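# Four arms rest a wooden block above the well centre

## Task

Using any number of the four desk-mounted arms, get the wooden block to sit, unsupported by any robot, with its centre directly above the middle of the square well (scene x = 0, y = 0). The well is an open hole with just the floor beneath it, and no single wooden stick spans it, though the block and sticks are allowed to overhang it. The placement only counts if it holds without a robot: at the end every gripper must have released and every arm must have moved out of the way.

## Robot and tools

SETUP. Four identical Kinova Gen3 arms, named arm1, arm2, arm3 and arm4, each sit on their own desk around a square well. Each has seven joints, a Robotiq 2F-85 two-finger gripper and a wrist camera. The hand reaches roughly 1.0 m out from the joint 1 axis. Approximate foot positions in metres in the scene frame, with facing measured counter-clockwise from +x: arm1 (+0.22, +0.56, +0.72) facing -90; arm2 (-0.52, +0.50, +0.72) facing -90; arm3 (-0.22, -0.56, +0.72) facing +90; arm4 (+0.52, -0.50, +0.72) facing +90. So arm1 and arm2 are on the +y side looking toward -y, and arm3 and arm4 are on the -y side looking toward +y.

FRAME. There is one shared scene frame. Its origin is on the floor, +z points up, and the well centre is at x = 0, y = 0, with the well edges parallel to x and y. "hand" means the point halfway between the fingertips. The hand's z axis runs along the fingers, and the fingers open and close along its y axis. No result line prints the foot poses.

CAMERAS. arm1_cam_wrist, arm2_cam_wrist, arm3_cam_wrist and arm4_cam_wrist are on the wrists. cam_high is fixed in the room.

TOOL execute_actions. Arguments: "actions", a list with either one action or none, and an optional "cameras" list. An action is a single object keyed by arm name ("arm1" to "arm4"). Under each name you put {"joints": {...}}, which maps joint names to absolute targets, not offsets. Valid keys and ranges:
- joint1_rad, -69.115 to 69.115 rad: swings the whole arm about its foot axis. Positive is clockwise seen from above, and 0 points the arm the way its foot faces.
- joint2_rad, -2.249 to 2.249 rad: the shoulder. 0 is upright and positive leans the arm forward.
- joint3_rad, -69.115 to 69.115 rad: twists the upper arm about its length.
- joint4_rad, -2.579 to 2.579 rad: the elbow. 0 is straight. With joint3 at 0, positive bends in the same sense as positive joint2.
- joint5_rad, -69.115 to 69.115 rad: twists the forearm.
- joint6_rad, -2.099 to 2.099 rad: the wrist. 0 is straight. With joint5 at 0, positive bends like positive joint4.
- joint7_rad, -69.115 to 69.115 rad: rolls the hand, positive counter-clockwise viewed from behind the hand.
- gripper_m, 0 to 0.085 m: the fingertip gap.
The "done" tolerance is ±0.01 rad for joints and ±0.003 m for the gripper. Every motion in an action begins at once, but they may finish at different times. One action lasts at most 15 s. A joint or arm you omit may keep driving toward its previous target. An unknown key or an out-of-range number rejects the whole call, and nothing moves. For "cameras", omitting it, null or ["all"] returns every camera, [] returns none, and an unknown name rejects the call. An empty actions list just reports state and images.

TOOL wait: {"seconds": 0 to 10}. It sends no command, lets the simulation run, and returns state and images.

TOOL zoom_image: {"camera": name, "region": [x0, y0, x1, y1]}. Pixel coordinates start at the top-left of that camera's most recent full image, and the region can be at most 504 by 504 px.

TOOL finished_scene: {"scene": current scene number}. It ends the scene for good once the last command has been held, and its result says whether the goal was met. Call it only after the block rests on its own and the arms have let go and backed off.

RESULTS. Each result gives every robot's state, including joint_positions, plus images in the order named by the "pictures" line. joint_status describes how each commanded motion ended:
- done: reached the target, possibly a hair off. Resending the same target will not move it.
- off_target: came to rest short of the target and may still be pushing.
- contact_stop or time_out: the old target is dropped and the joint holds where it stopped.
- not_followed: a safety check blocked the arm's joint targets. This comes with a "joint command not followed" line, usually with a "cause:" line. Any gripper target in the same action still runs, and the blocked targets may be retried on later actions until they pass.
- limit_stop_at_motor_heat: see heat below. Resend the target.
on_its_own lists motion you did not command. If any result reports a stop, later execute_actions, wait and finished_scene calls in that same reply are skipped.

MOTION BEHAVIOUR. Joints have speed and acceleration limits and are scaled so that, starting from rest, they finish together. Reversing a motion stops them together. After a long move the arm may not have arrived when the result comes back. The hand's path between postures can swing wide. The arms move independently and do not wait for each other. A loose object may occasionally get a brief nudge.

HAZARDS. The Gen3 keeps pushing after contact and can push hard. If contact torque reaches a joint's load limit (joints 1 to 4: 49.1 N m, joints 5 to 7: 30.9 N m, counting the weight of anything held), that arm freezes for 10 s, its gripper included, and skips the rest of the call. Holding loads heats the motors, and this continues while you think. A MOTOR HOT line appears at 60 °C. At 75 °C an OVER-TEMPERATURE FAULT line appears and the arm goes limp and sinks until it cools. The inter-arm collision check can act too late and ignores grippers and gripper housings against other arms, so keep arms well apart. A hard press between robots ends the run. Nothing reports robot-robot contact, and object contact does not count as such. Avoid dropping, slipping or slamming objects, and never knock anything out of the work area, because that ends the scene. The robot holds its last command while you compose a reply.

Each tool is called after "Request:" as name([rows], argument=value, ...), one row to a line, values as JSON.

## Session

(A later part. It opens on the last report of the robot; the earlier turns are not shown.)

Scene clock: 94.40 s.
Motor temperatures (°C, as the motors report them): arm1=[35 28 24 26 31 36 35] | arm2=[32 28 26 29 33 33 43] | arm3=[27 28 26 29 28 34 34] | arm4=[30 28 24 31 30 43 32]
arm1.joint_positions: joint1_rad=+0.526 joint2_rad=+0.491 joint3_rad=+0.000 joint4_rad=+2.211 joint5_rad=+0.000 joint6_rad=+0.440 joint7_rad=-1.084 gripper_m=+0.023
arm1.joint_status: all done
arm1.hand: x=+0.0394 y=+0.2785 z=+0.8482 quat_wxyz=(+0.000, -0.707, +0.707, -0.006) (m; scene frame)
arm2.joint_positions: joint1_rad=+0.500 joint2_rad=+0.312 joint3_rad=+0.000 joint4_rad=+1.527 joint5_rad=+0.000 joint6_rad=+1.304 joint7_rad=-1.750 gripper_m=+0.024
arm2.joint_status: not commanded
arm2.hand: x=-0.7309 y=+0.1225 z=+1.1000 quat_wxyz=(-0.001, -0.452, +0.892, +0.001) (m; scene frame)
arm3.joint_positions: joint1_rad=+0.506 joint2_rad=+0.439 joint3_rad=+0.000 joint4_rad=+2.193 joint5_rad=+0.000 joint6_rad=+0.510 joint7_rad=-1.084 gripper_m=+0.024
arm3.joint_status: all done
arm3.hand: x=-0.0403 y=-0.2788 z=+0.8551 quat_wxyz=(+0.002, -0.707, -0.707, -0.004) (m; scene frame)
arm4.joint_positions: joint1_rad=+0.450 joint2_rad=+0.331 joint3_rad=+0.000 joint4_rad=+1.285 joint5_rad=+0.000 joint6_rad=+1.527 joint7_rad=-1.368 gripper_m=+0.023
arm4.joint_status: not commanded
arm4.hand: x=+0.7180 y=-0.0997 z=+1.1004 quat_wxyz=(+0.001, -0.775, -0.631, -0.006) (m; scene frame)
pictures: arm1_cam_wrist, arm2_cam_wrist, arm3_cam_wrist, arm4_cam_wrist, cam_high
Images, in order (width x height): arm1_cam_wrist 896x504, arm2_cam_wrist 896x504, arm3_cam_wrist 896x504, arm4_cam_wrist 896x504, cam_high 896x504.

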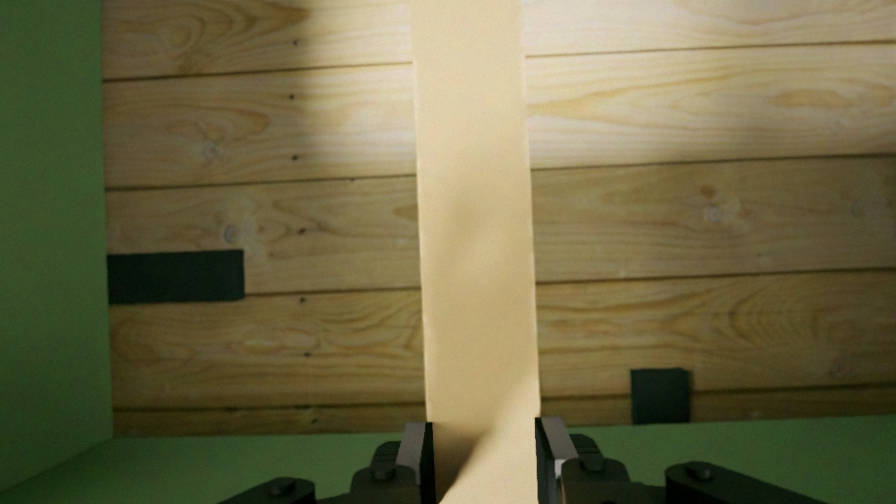

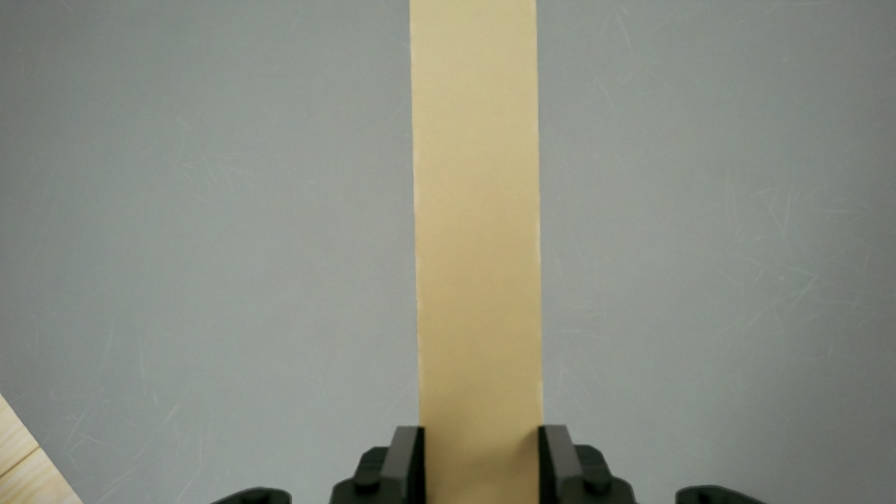

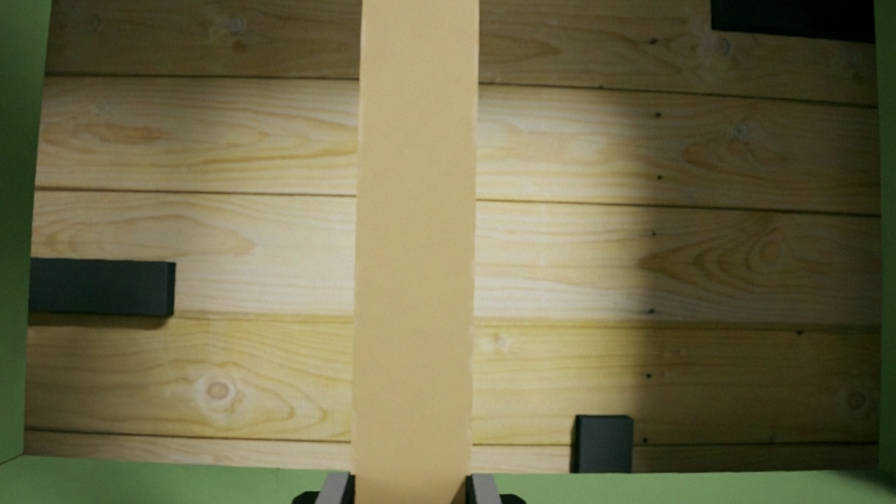

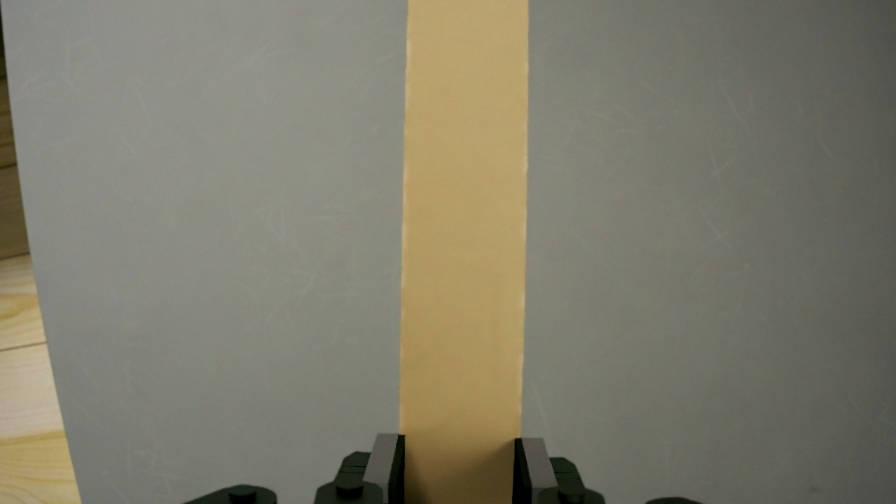

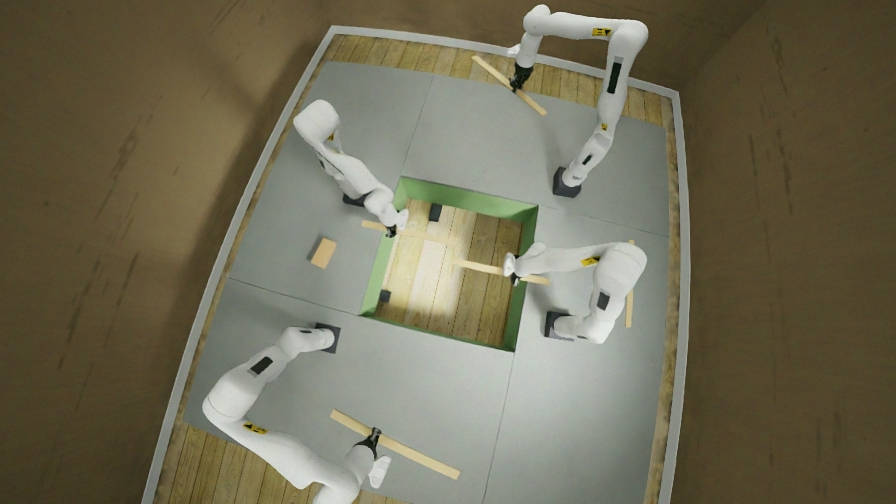

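Request:
execute_actions([
  {"arm2":{"joints":{"joint1_rad":0.1,"joint2_rad":0.4766,"joint4_rad":1.8108,"joint6_rad":0.8542,"joint7_rad":0.0532}},"arm4":{"joints":{"joint1_rad":0.1,"joint2_rad":0.4249,"joint4_rad":1.6411,"joint6_rad":1.0756,"joint7_rad":0.0574}}},
], cameras=["cam_high"])

Request:
execute_actions([
  {"arm2":{"joints":{"joint1_rad":-0.7578,"joint2_rad":0.7778,"joint4_rad":1.4118,"joint6_rad":0.9520,"joint7_rad":-0.8046}},"arm4":{"joints":{"joint1_rad":-0.7610,"joint2_rad":0.6907,"joint4_rad":1.3287,"joint6_rad":1.1222,"joint7_rad":-0.8036}}},
], cameras=["arm2_cam_wrist","arm4_cam_wrist","cam_high"])

Scene clock: 100.73 s.
Motor temperatures (°C, as the motors report them): arm1=[35 28 24 26 31 36 35] | arm2=[32 28 26 29 33 33 43] | arm3=[27 28 26 29 28 34 34] | arm4=[30 28 24 31 30 43 32]
arm1.joint_positions: joint1_rad=+0.527 joint2_rad=+0.491 joint3_rad=+0.000 joint4_rad=+2.211 joint5_rad=+0.000 joint6_rad=+0.440 joint7_rad=-1.084 gripper_m=+0.023
arm1.joint_status: not commanded
arm1.hand: x=+0.0394 y=+0.2785 z=+0.8482 quat_wxyz=(+0.000, -0.707, +0.707, -0.006) (m; scene frame)
arm2.joint_positions: joint1_rad=+0.100 joint2_rad=+0.477 joint3_rad=+0.000 joint4_rad=+1.811 joint5_rad=+0.000 joint6_rad=+0.854 joint7_rad=+0.053 gripper_m=+0.024
arm2.joint_status: all done
arm2.hand: x=-0.5675 y=+0.0721 z=+0.9497 quat_wxyz=(+0.000, -1.000, +0.000, +0.001) (m; scene frame)
arm3.joint_positions: joint1_rad=+0.506 joint2_rad=+0.439 joint3_rad=+0.000 joint4_rad=+2.193 joint5_rad=+0.000 joint6_rad=+0.510 joint7_rad=-1.084 gripper_m=+0.024
arm3.joint_status: not commanded
arm3.hand: x=-0.0402 y=-0.2788 z=+0.8551 quat_wxyz=(+0.002, -0.707, -0.707, -0.004) (m; scene frame)
arm4.joint_positions: joint1_rad=+0.100 joint2_rad=+0.425 joint3_rad=+0.000 joint4_rad=+1.641 joint5_rad=+0.000 joint6_rad=+1.076 joint7_rad=+0.057 gripper_m=+0.023
arm4.joint_status: all done
arm4.hand: x=+0.5686 y=-0.0543 z=+0.9495 quat_wxyz=(-0.004, +0.000, -1.000, -0.005) (m; scene frame)
pictures: cam_high
Images, in order (width x height): cam_high 896x504.

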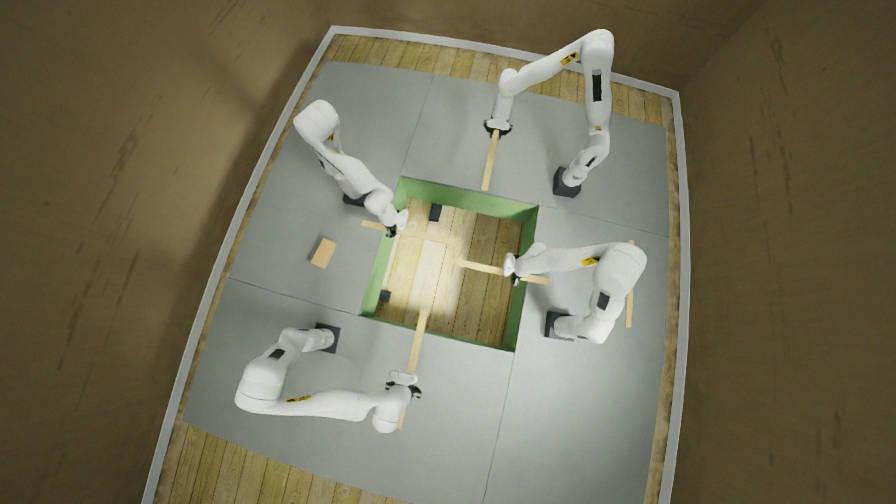

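Scene clock: 102.90 s.
Motor temperatures (°C, as the motors report them): arm1=[35 28 24 26 31 36 35] | arm2=[32 28 26 29 33 33 43] | arm3=[27 28 26 29 28 34 34] | arm4=[30 28 24 31 30 43 32]
arm1.joint_positions: joint1_rad=+0.527 joint2_rad=+0.491 joint3_rad=+0.000 joint4_rad=+2.211 joint5_rad=+0.000 joint6_rad=+0.440 joint7_rad=-1.084 gripper_m=+0.023
arm1.joint_status: not commanded
arm1.hand: x=+0.0394 y=+0.2785 z=+0.8482 quat_wxyz=(+0.000, -0.707, +0.707, -0.006) (m; scene frame)
arm2.joint_positions: joint1_rad=-0.758 joint2_rad=+0.778 joint3_rad=+0.000 joint4_rad=+1.412 joint5_rad=+0.000 joint6_rad=+0.952 joint7_rad=-0.805 gripper_m=+0.024
arm2.joint_status: all done
arm2.hand: x=-0.1400 y=+0.0999 z=+0.8987 quat_wxyz=(+0.000, -1.000, +0.000, +0.001) (m; scene frame)
arm3.joint_positions: joint1_rad=+0.506 joint2_rad=+0.439 joint3_rad=+0.000 joint4_rad=+2.193 joint5_rad=+0.000 joint6_rad=+0.510 joint7_rad=-1.084 gripper_m=+0.024
arm3.joint_status: not commanded
arm3.hand: x=-0.0402 y=-0.2788 z=+0.8551 quat_wxyz=(+0.002, -0.707, -0.707, -0.004) (m; scene frame)
arm4.joint_positions: joint1_rad=-0.761 joint2_rad=+0.691 joint3_rad=+0.000 joint4_rad=+1.329 joint5_rad=+0.000 joint6_rad=+1.122 joint7_rad=-0.804 gripper_m=+0.023
arm4.joint_status: all done
arm4.hand: x=+0.1390 y=-0.1013 z=+0.8993 quat_wxyz=(-0.005, +0.000, -1.000, -0.005) (m; scene frame)
pictures: arm2_cam_wrist, arm4_cam_wrist, cam_high
Images, in order (width x height): arm2_cam_wrist 896x504, arm4_cam_wrist 896x504, cam_high 896x504.

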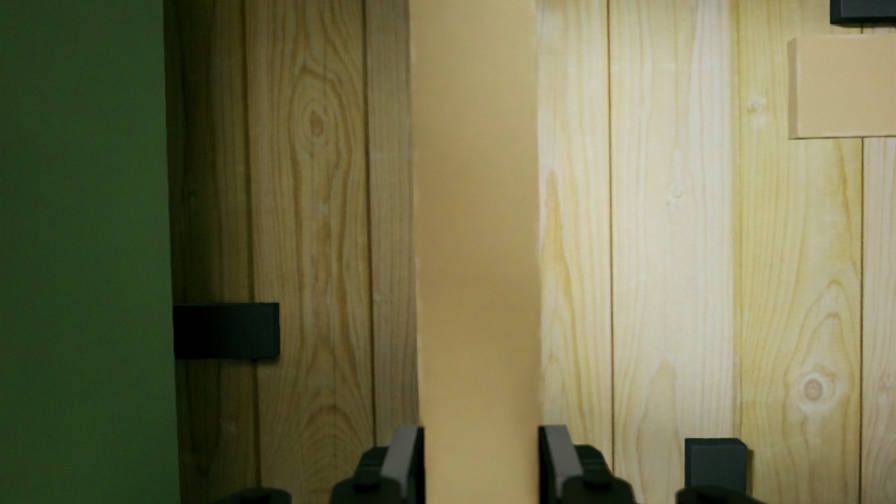

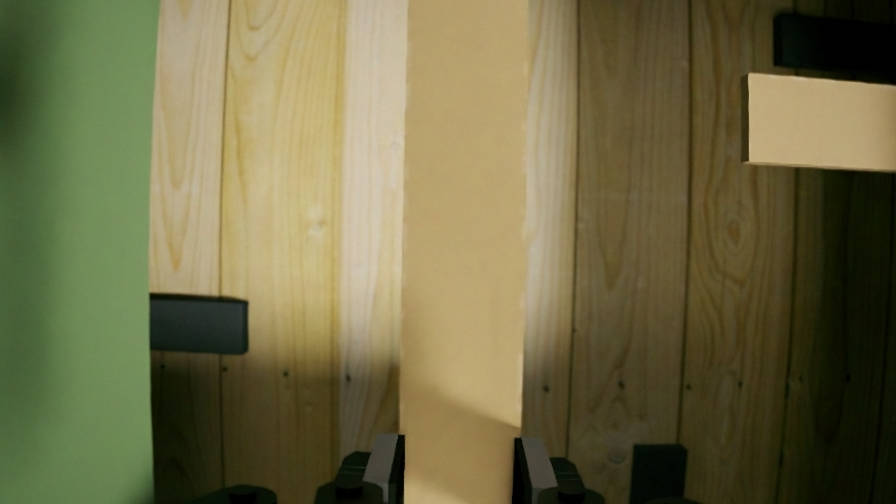

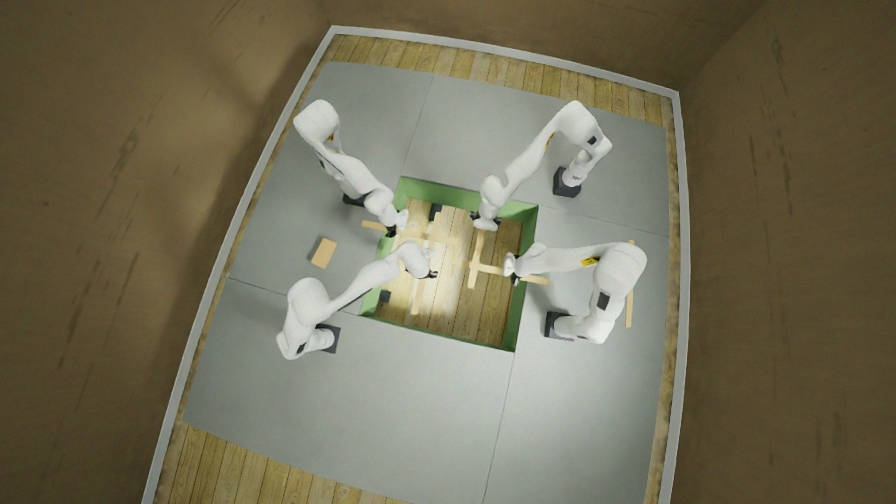

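Request:
zoom_image(camera="arm4_cam_wrist", region=[725, 60, 795, 180])

Request:
zoom_image(camera="arm2_cam_wrist", region=[770, 25, 840, 150])

Region (725, 60, 795, 180) of arm4_cam_wrist's 896x504 image, scaled by 4.200; it fills the left 294 columns of this view, and the rest is white.

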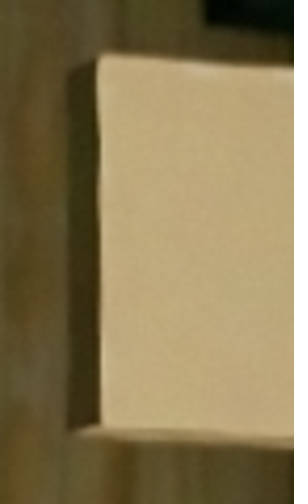

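Region (770, 25, 840, 150) of arm2_cam_wrist's 896x504 image, scaled by 4.032; it fills the left 282 columns of this view, and the rest is white.

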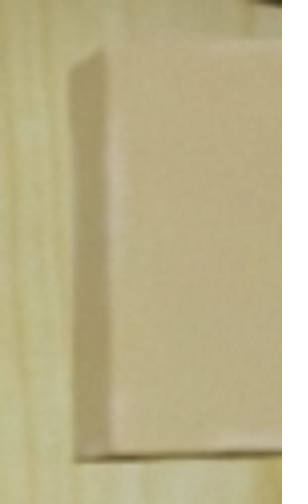

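Request:
execute_actions([
  {"arm1":{"joints":{"joint1_rad":0.6819,"joint2_rad":0.6647,"joint4_rad":2.4500,"joint5_rad":0.7036,"joint6_rad":-0.2569,"joint7_rad":-1.6345}},"arm2":{"joints":{"joint1_rad":-0.3325,"joint2_rad":0.8881,"joint4_rad":1.7116,"joint5_rad":-0.5698,"joint6_rad":0.5035,"joint7_rad":0.1180}},"arm3":{"joints":{"joint1_rad":0.6571,"joint2_rad":0.6070,"joint4_rad":2.4413,"joint5_rad":0.9084,"joint6_rad":-0.2035,"joint7_rad":-1.8491}},"arm4":{"joints":{"joint1_rad":-0.3273,"joint2_rad":0.7561,"joint4_rad":1.7007,"joint5_rad":-0.4845,"joint6_rad":0.6308,"joint7_rad":0.0165}}},
])

Scene clock: 114.30 s.
Motor temperatures (°C, as the motors report them): arm1=[35 28 24 26 31 36 35] | arm2=[32 28 26 29 33 33 43] | arm3=[27 28 26 29 28 34 34] | arm4=[30 28 24 31 30 43 32]
arm1.joint_positions: joint1_rad=+0.682 joint2_rad=+0.665 joint3_rad=+0.000 joint4_rad=+2.450 joint5_rad=+0.704 joint6_rad=-0.257 joint7_rad=-1.635 gripper_m=+0.023
arm1.joint_status: all done
arm1.hand: x=+0.0368 y=+0.2747 z=+0.7905 quat_wxyz=(-0.098, -0.700, +0.700, -0.104) (m; scene frame)
arm2.joint_positions: joint1_rad=-0.333 joint2_rad=+0.888 joint3_rad=+0.000 joint4_rad=+1.712 joint5_rad=-0.570 joint6_rad=+0.503 joint7_rad=+0.118 gripper_m=+0.024
arm2.joint_status: all done
arm2.hand: x=-0.2750 y=+0.0373 z=+0.7901 quat_wxyz=(+0.000, -0.990, +0.000, -0.140) (m; scene frame)
arm3.joint_positions: joint1_rad=+0.657 joint2_rad=+0.607 joint3_rad=+0.000 joint4_rad=+2.441 joint5_rad=+0.908 joint6_rad=-0.203 joint7_rad=-1.849 gripper_m=+0.024
arm3.joint_status: all done
arm3.hand: x=-0.0370 y=-0.2750 z=+0.7925 quat_wxyz=(+0.097, -0.700, -0.701, -0.099) (m; scene frame)
arm4.joint_positions: joint1_rad=-0.328 joint2_rad=+0.757 joint3_rad=+0.000 joint4_rad=+1.701 joint5_rad=-0.484 joint6_rad=+0.631 joint7_rad=+0.017 gripper_m=+0.023
arm4.joint_status: all done
arm4.hand: x=+0.2746 y=-0.0375 z=+0.7894 quat_wxyz=(+0.145, +0.001, -0.989, -0.004) (m; scene frame)
pictures: arm1_cam_wrist, arm2_cam_wrist, arm3_cam_wrist, arm4_cam_wrist, cam_high
Images, in order (width x height): arm1_cam_wrist 896x504, arm2_cam_wrist 896x504, arm3_cam_wrist 896x504, arm4_cam_wrist 896x504, cam_high 896x504.

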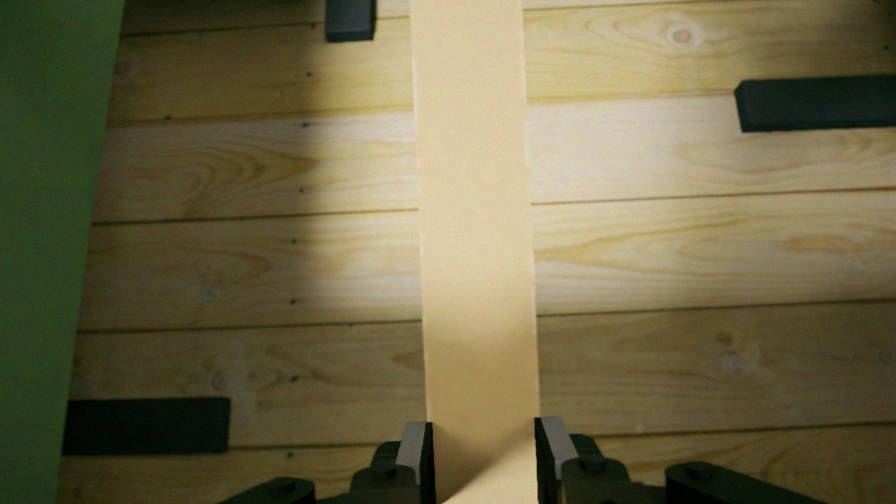

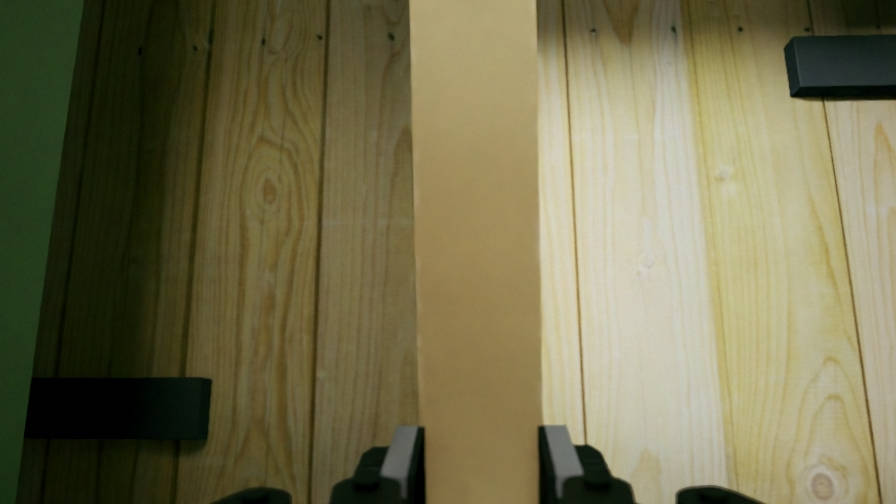

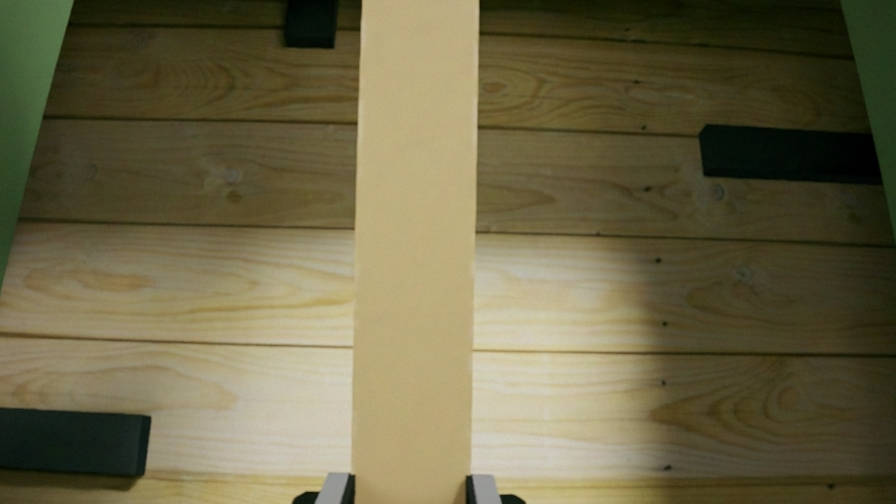

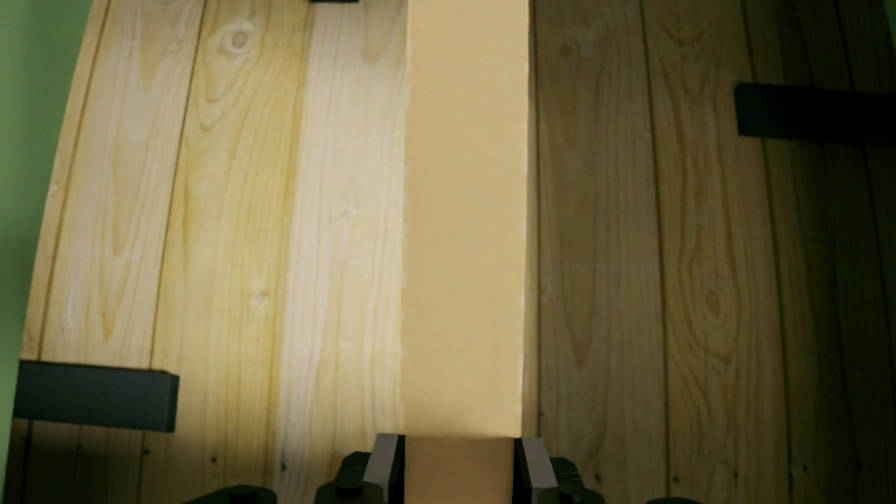

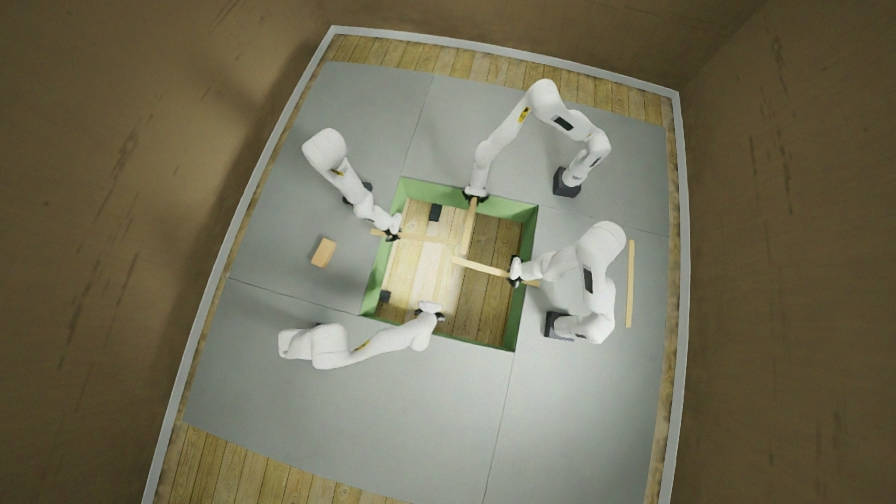

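Request:
execute_actions(actions=[])

Scene clock: 117.23 s.
Motor temperatures (°C, as the motors report them): arm1=[35 28 24 26 31 36 35] | arm2=[32 28 26 29 33 33 43] | arm3=[27 28 26 29 28 34 34] | arm4=[30 28 24 31 30 43 32]
arm1.joint_positions: joint1_rad=+0.682 joint2_rad=+0.665 joint3_rad=+0.000 joint4_rad=+2.450 joint5_rad=+0.704 joint6_rad=-0.257 joint7_rad=-1.635 gripper_m=+0.023
arm1.joint_status: all done
arm1.hand: x=+0.0368 y=+0.2747 z=+0.7905 quat_wxyz=(-0.098, -0.700, +0.700, -0.104) (m; scene frame)
arm2.joint_positions: joint1_rad=-0.333 joint2_rad=+0.889 joint3_rad=+0.000 joint4_rad=+1.712 joint5_rad=-0.570 joint6_rad=+0.503 joint7_rad=+0.118 gripper_m=+0.024
arm2.joint_status: all done
arm2.hand: x=-0.2751 y=+0.0373 z=+0.7901 quat_wxyz=(+0.000, -0.990, +0.000, -0.140) (m; scene frame)
arm3.joint_positions: joint1_rad=+0.657 joint2_rad=+0.607 joint3_rad=+0.000 joint4_rad=+2.441 joint5_rad=+0.908 joint6_rad=-0.203 joint7_rad=-1.849 gripper_m=+0.024
arm3.joint_status: all done
arm3.hand: x=-0.0370 y=-0.2750 z=+0.7925 quat_wxyz=(+0.097, -0.700, -0.701, -0.099) (m; scene frame)
arm4.joint_positions: joint1_rad=-0.327 joint2_rad=+0.757 joint3_rad=+0.000 joint4_rad=+1.701 joint5_rad=-0.484 joint6_rad=+0.631 joint7_rad=+0.017 gripper_m=+0.023
arm4.joint_status: all done
arm4.hand: x=+0.2746 y=-0.0375 z=+0.7894 quat_wxyz=(+0.145, +0.001, -0.989, -0.004) (m; scene frame)
pictures: arm1_cam_wrist, arm2_cam_wrist, arm3_cam_wrist, arm4_cam_wrist, cam_high
Images, in order (width x height): arm1_cam_wrist 896x504, arm2_cam_wrist 896x504, arm3_cam_wrist 896x504, arm4_cam_wrist 896x504, cam_high 896x504.

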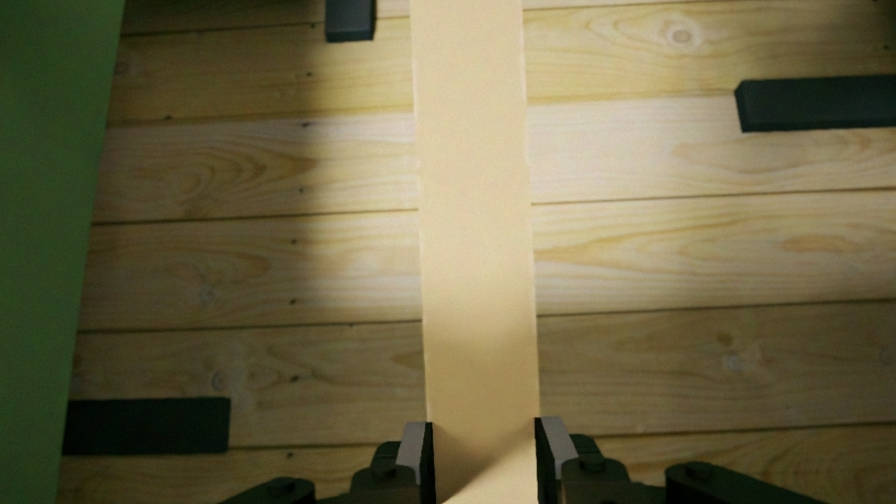

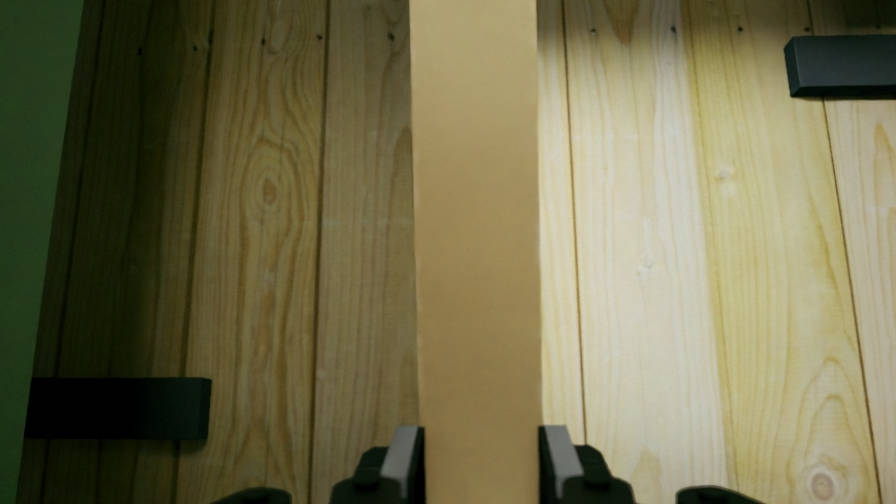

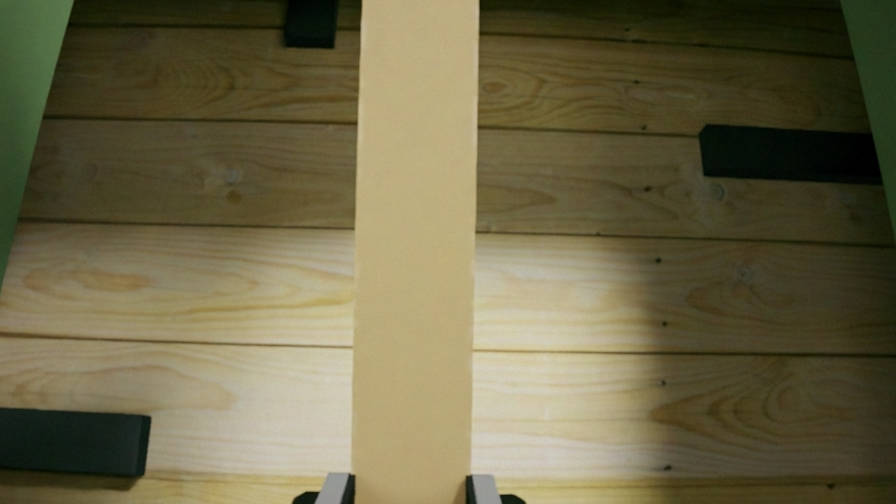

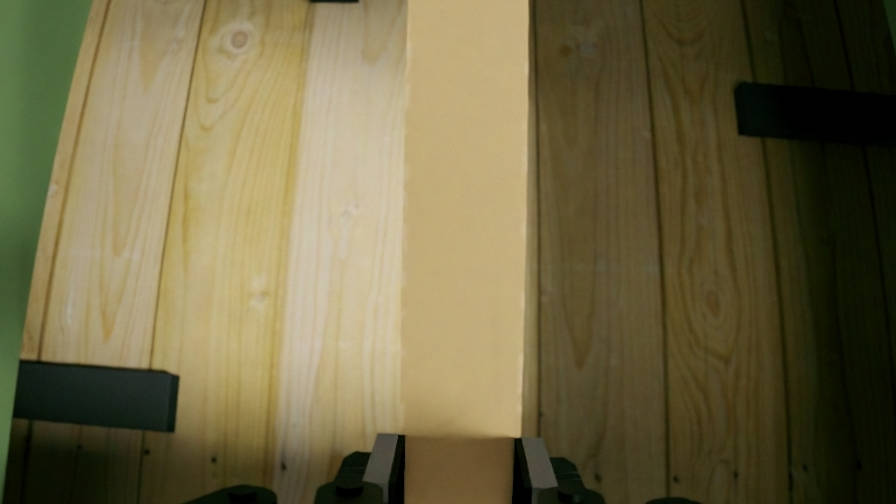

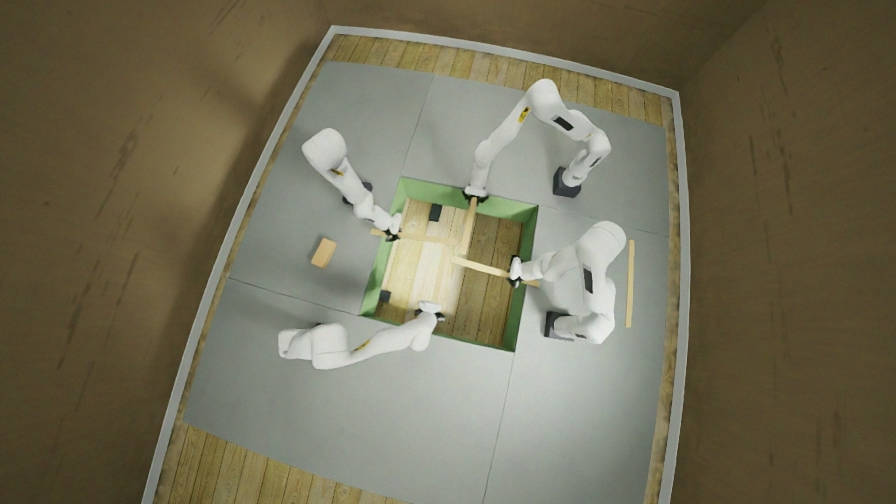

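Request:
execute_actions([
  {"arm1":{"joints":{"joint1_rad":0.6261,"joint2_rad":0.6690,"joint4_rad":2.3846,"joint5_rad":0.8149,"joint6_rad":-0.2103,"joint7_rad":-1.8060}},"arm2":{"joints":{"joint1_rad":-0.3827,"joint2_rad":0.8996,"joint4_rad":1.6755,"joint5_rad":-0.5487,"joint6_rad":0.5103,"joint7_rad":0.0449}},"arm3":{"joints":{"joint1_rad":0.6017,"joint2_rad":0.6190,"joint4_rad":2.3758,"joint5_rad":1.0717,"joint6_rad":-0.1685,"joint7_rad":-2.0710}},"arm4":{"joints":{"joint1_rad":-0.3766,"joint2_rad":0.7692,"joint4_rad":1.6647,"joint5_rad":-0.4696,"joint6_rad":0.6365,"joint7_rad":-0.0494}}},
])

Scene clock: 124.80 s.
Motor temperatures (°C, as the motors report them): arm1=[35 28 24 26 31 36 35] | arm2=[32 28 26 29 33 33 43] | arm3=[27 28 26 29 28 34 34] | arm4=[30 28 24 31 30 43 32]
arm1.joint_positions: joint1_rad=+0.626 joint2_rad=+0.669 joint3_rad=+0.000 joint4_rad=+2.385 joint5_rad=+0.815 joint6_rad=-0.210 joint7_rad=-1.806 gripper_m=+0.023
arm1.joint_status: all done
arm1.hand: x=+0.0368 y=+0.2477 z=+0.7907 quat_wxyz=(-0.098, -0.700, +0.700, -0.104) (m; scene frame)
arm2.joint_positions: joint1_rad=-0.383 joint2_rad=+0.900 joint3_rad=+0.000 joint4_rad=+1.676 joint5_rad=-0.549 joint6_rad=+0.510 joint7_rad=+0.045 gripper_m=+0.024
arm2.joint_status: all done
arm2.hand: x=-0.2481 y=+0.0370 z=+0.7903 quat_wxyz=(+0.000, -0.990, +0.000, -0.140) (m; scene frame)
arm3.joint_positions: joint1_rad=+0.602 joint2_rad=+0.619 joint3_rad=+0.000 joint4_rad=+2.376 joint5_rad=+1.072 joint6_rad=-0.168 joint7_rad=-2.071 gripper_m=+0.024
arm3.joint_status: all done
arm3.hand: x=-0.0369 y=-0.2479 z=+0.7918 quat_wxyz=(+0.097, -0.700, -0.701, -0.099) (m; scene frame)
arm4.joint_positions: joint1_rad=-0.377 joint2_rad=+0.770 joint3_rad=+0.000 joint4_rad=+1.665 joint5_rad=-0.469 joint6_rad=+0.637 joint7_rad=-0.049 gripper_m=+0.023
arm4.joint_status: all done
arm4.hand: x=+0.2482 y=-0.0368 z=+0.7900 quat_wxyz=(+0.145, +0.001, -0.989, -0.004) (m; scene frame)
pictures: arm1_cam_wrist, arm2_cam_wrist, arm3_cam_wrist, arm4_cam_wrist, cam_high
Images, in order (width x height): arm1_cam_wrist 896x504, arm2_cam_wrist 896x504, arm3_cam_wrist 896x504, arm4_cam_wrist 896x504, cam_high 896x504.

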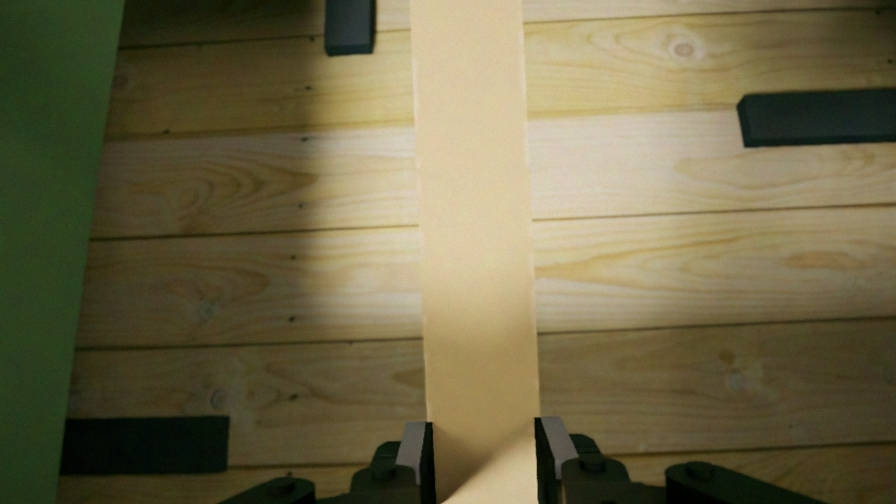

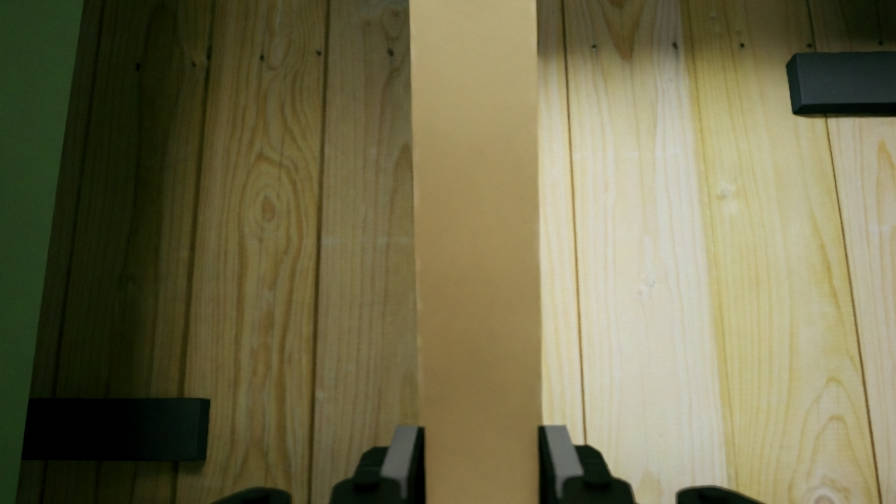

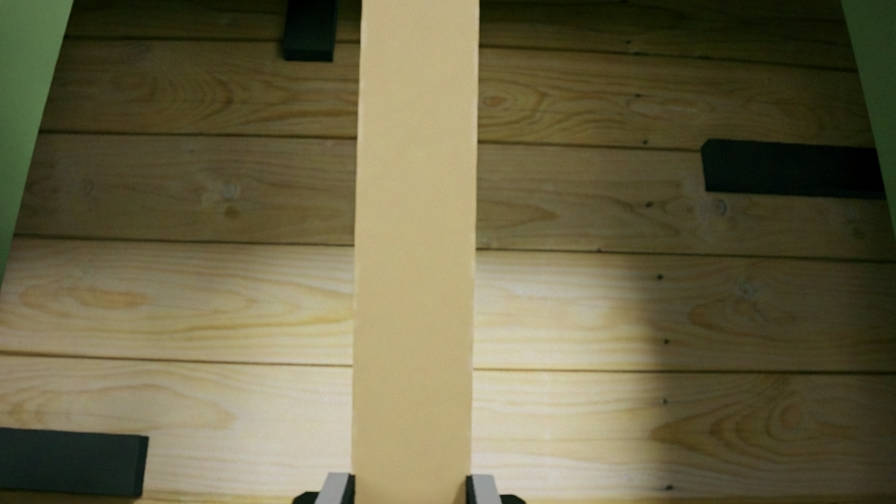

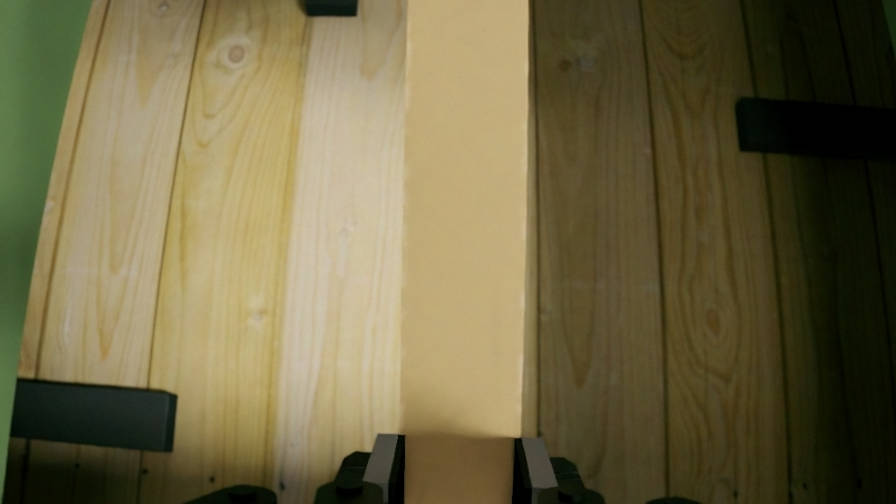

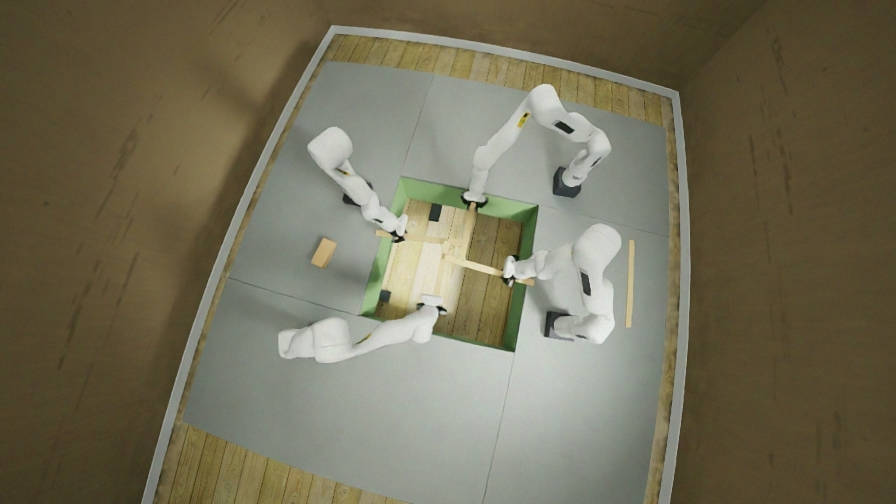

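Request:
zoom_image(camera="cam_high", region=[410, 215, 500, 295])

Request:
zoom_image(camera="cam_high", region=[350, 170, 560, 360])

Region (410, 215, 500, 295) of cam_high's 896x504 image, scaled by 5.600, with more detail than that image has.

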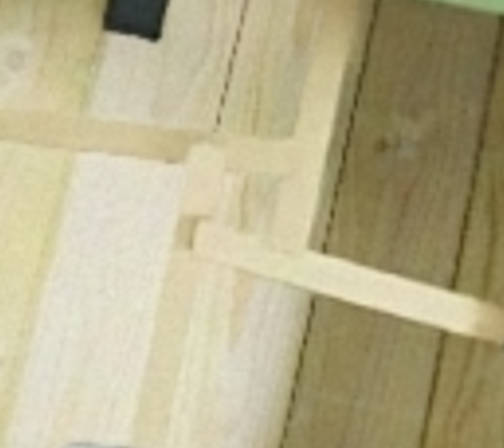

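Region (350, 170, 560, 360) of cam_high's 896x504 image, scaled by 2.400, with more detail than that image has; it fills the top 456 rows of this view, and the rest is white.

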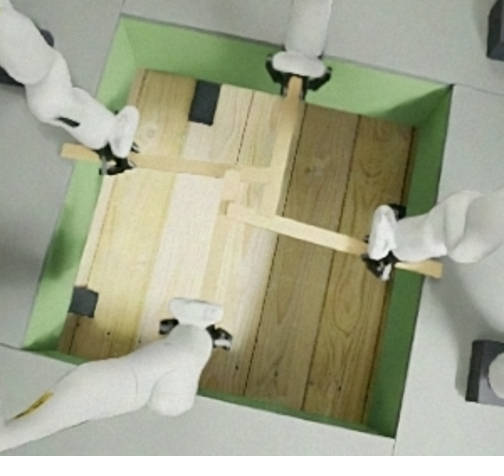

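Request:
zoom_image(camera="cam_high", region=[360, 205, 420, 265])

Request:
zoom_image(camera="cam_high", region=[490, 250, 550, 310])

Request:
zoom_image(camera="cam_high", region=[430, 230, 480, 275])

Region (360, 205, 420, 265) of cam_high's 896x504 image, scaled by 8.400, with more detail than that image has.

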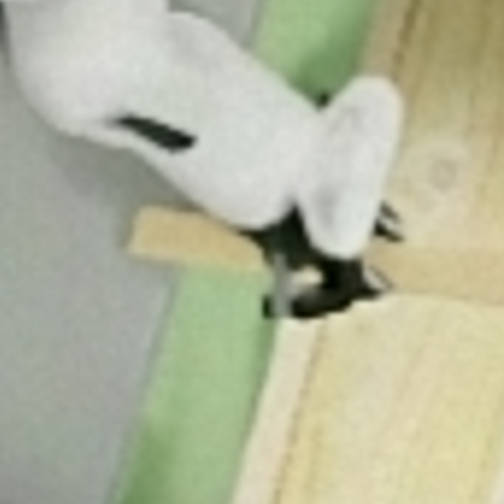

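Region (490, 250, 550, 310) of cam_high's 896x504 image, scaled by 8.400, with more detail than that image has.

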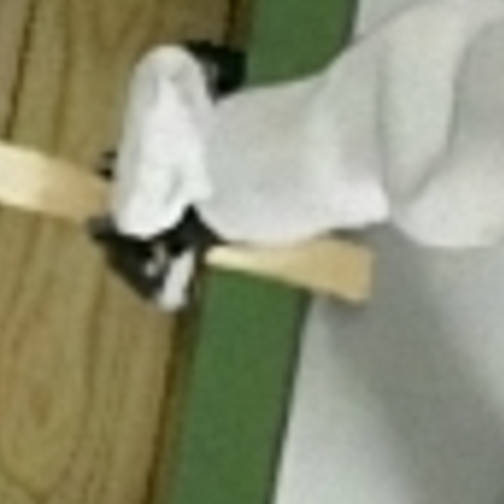

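Region (430, 230, 480, 275) of cam_high's 896x504 image, scaled by 10.080, with more detail than that image has; it fills the top 454 rows of this view, and the rest is white.

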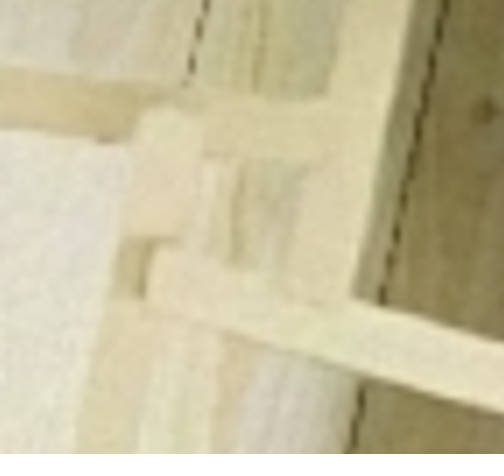

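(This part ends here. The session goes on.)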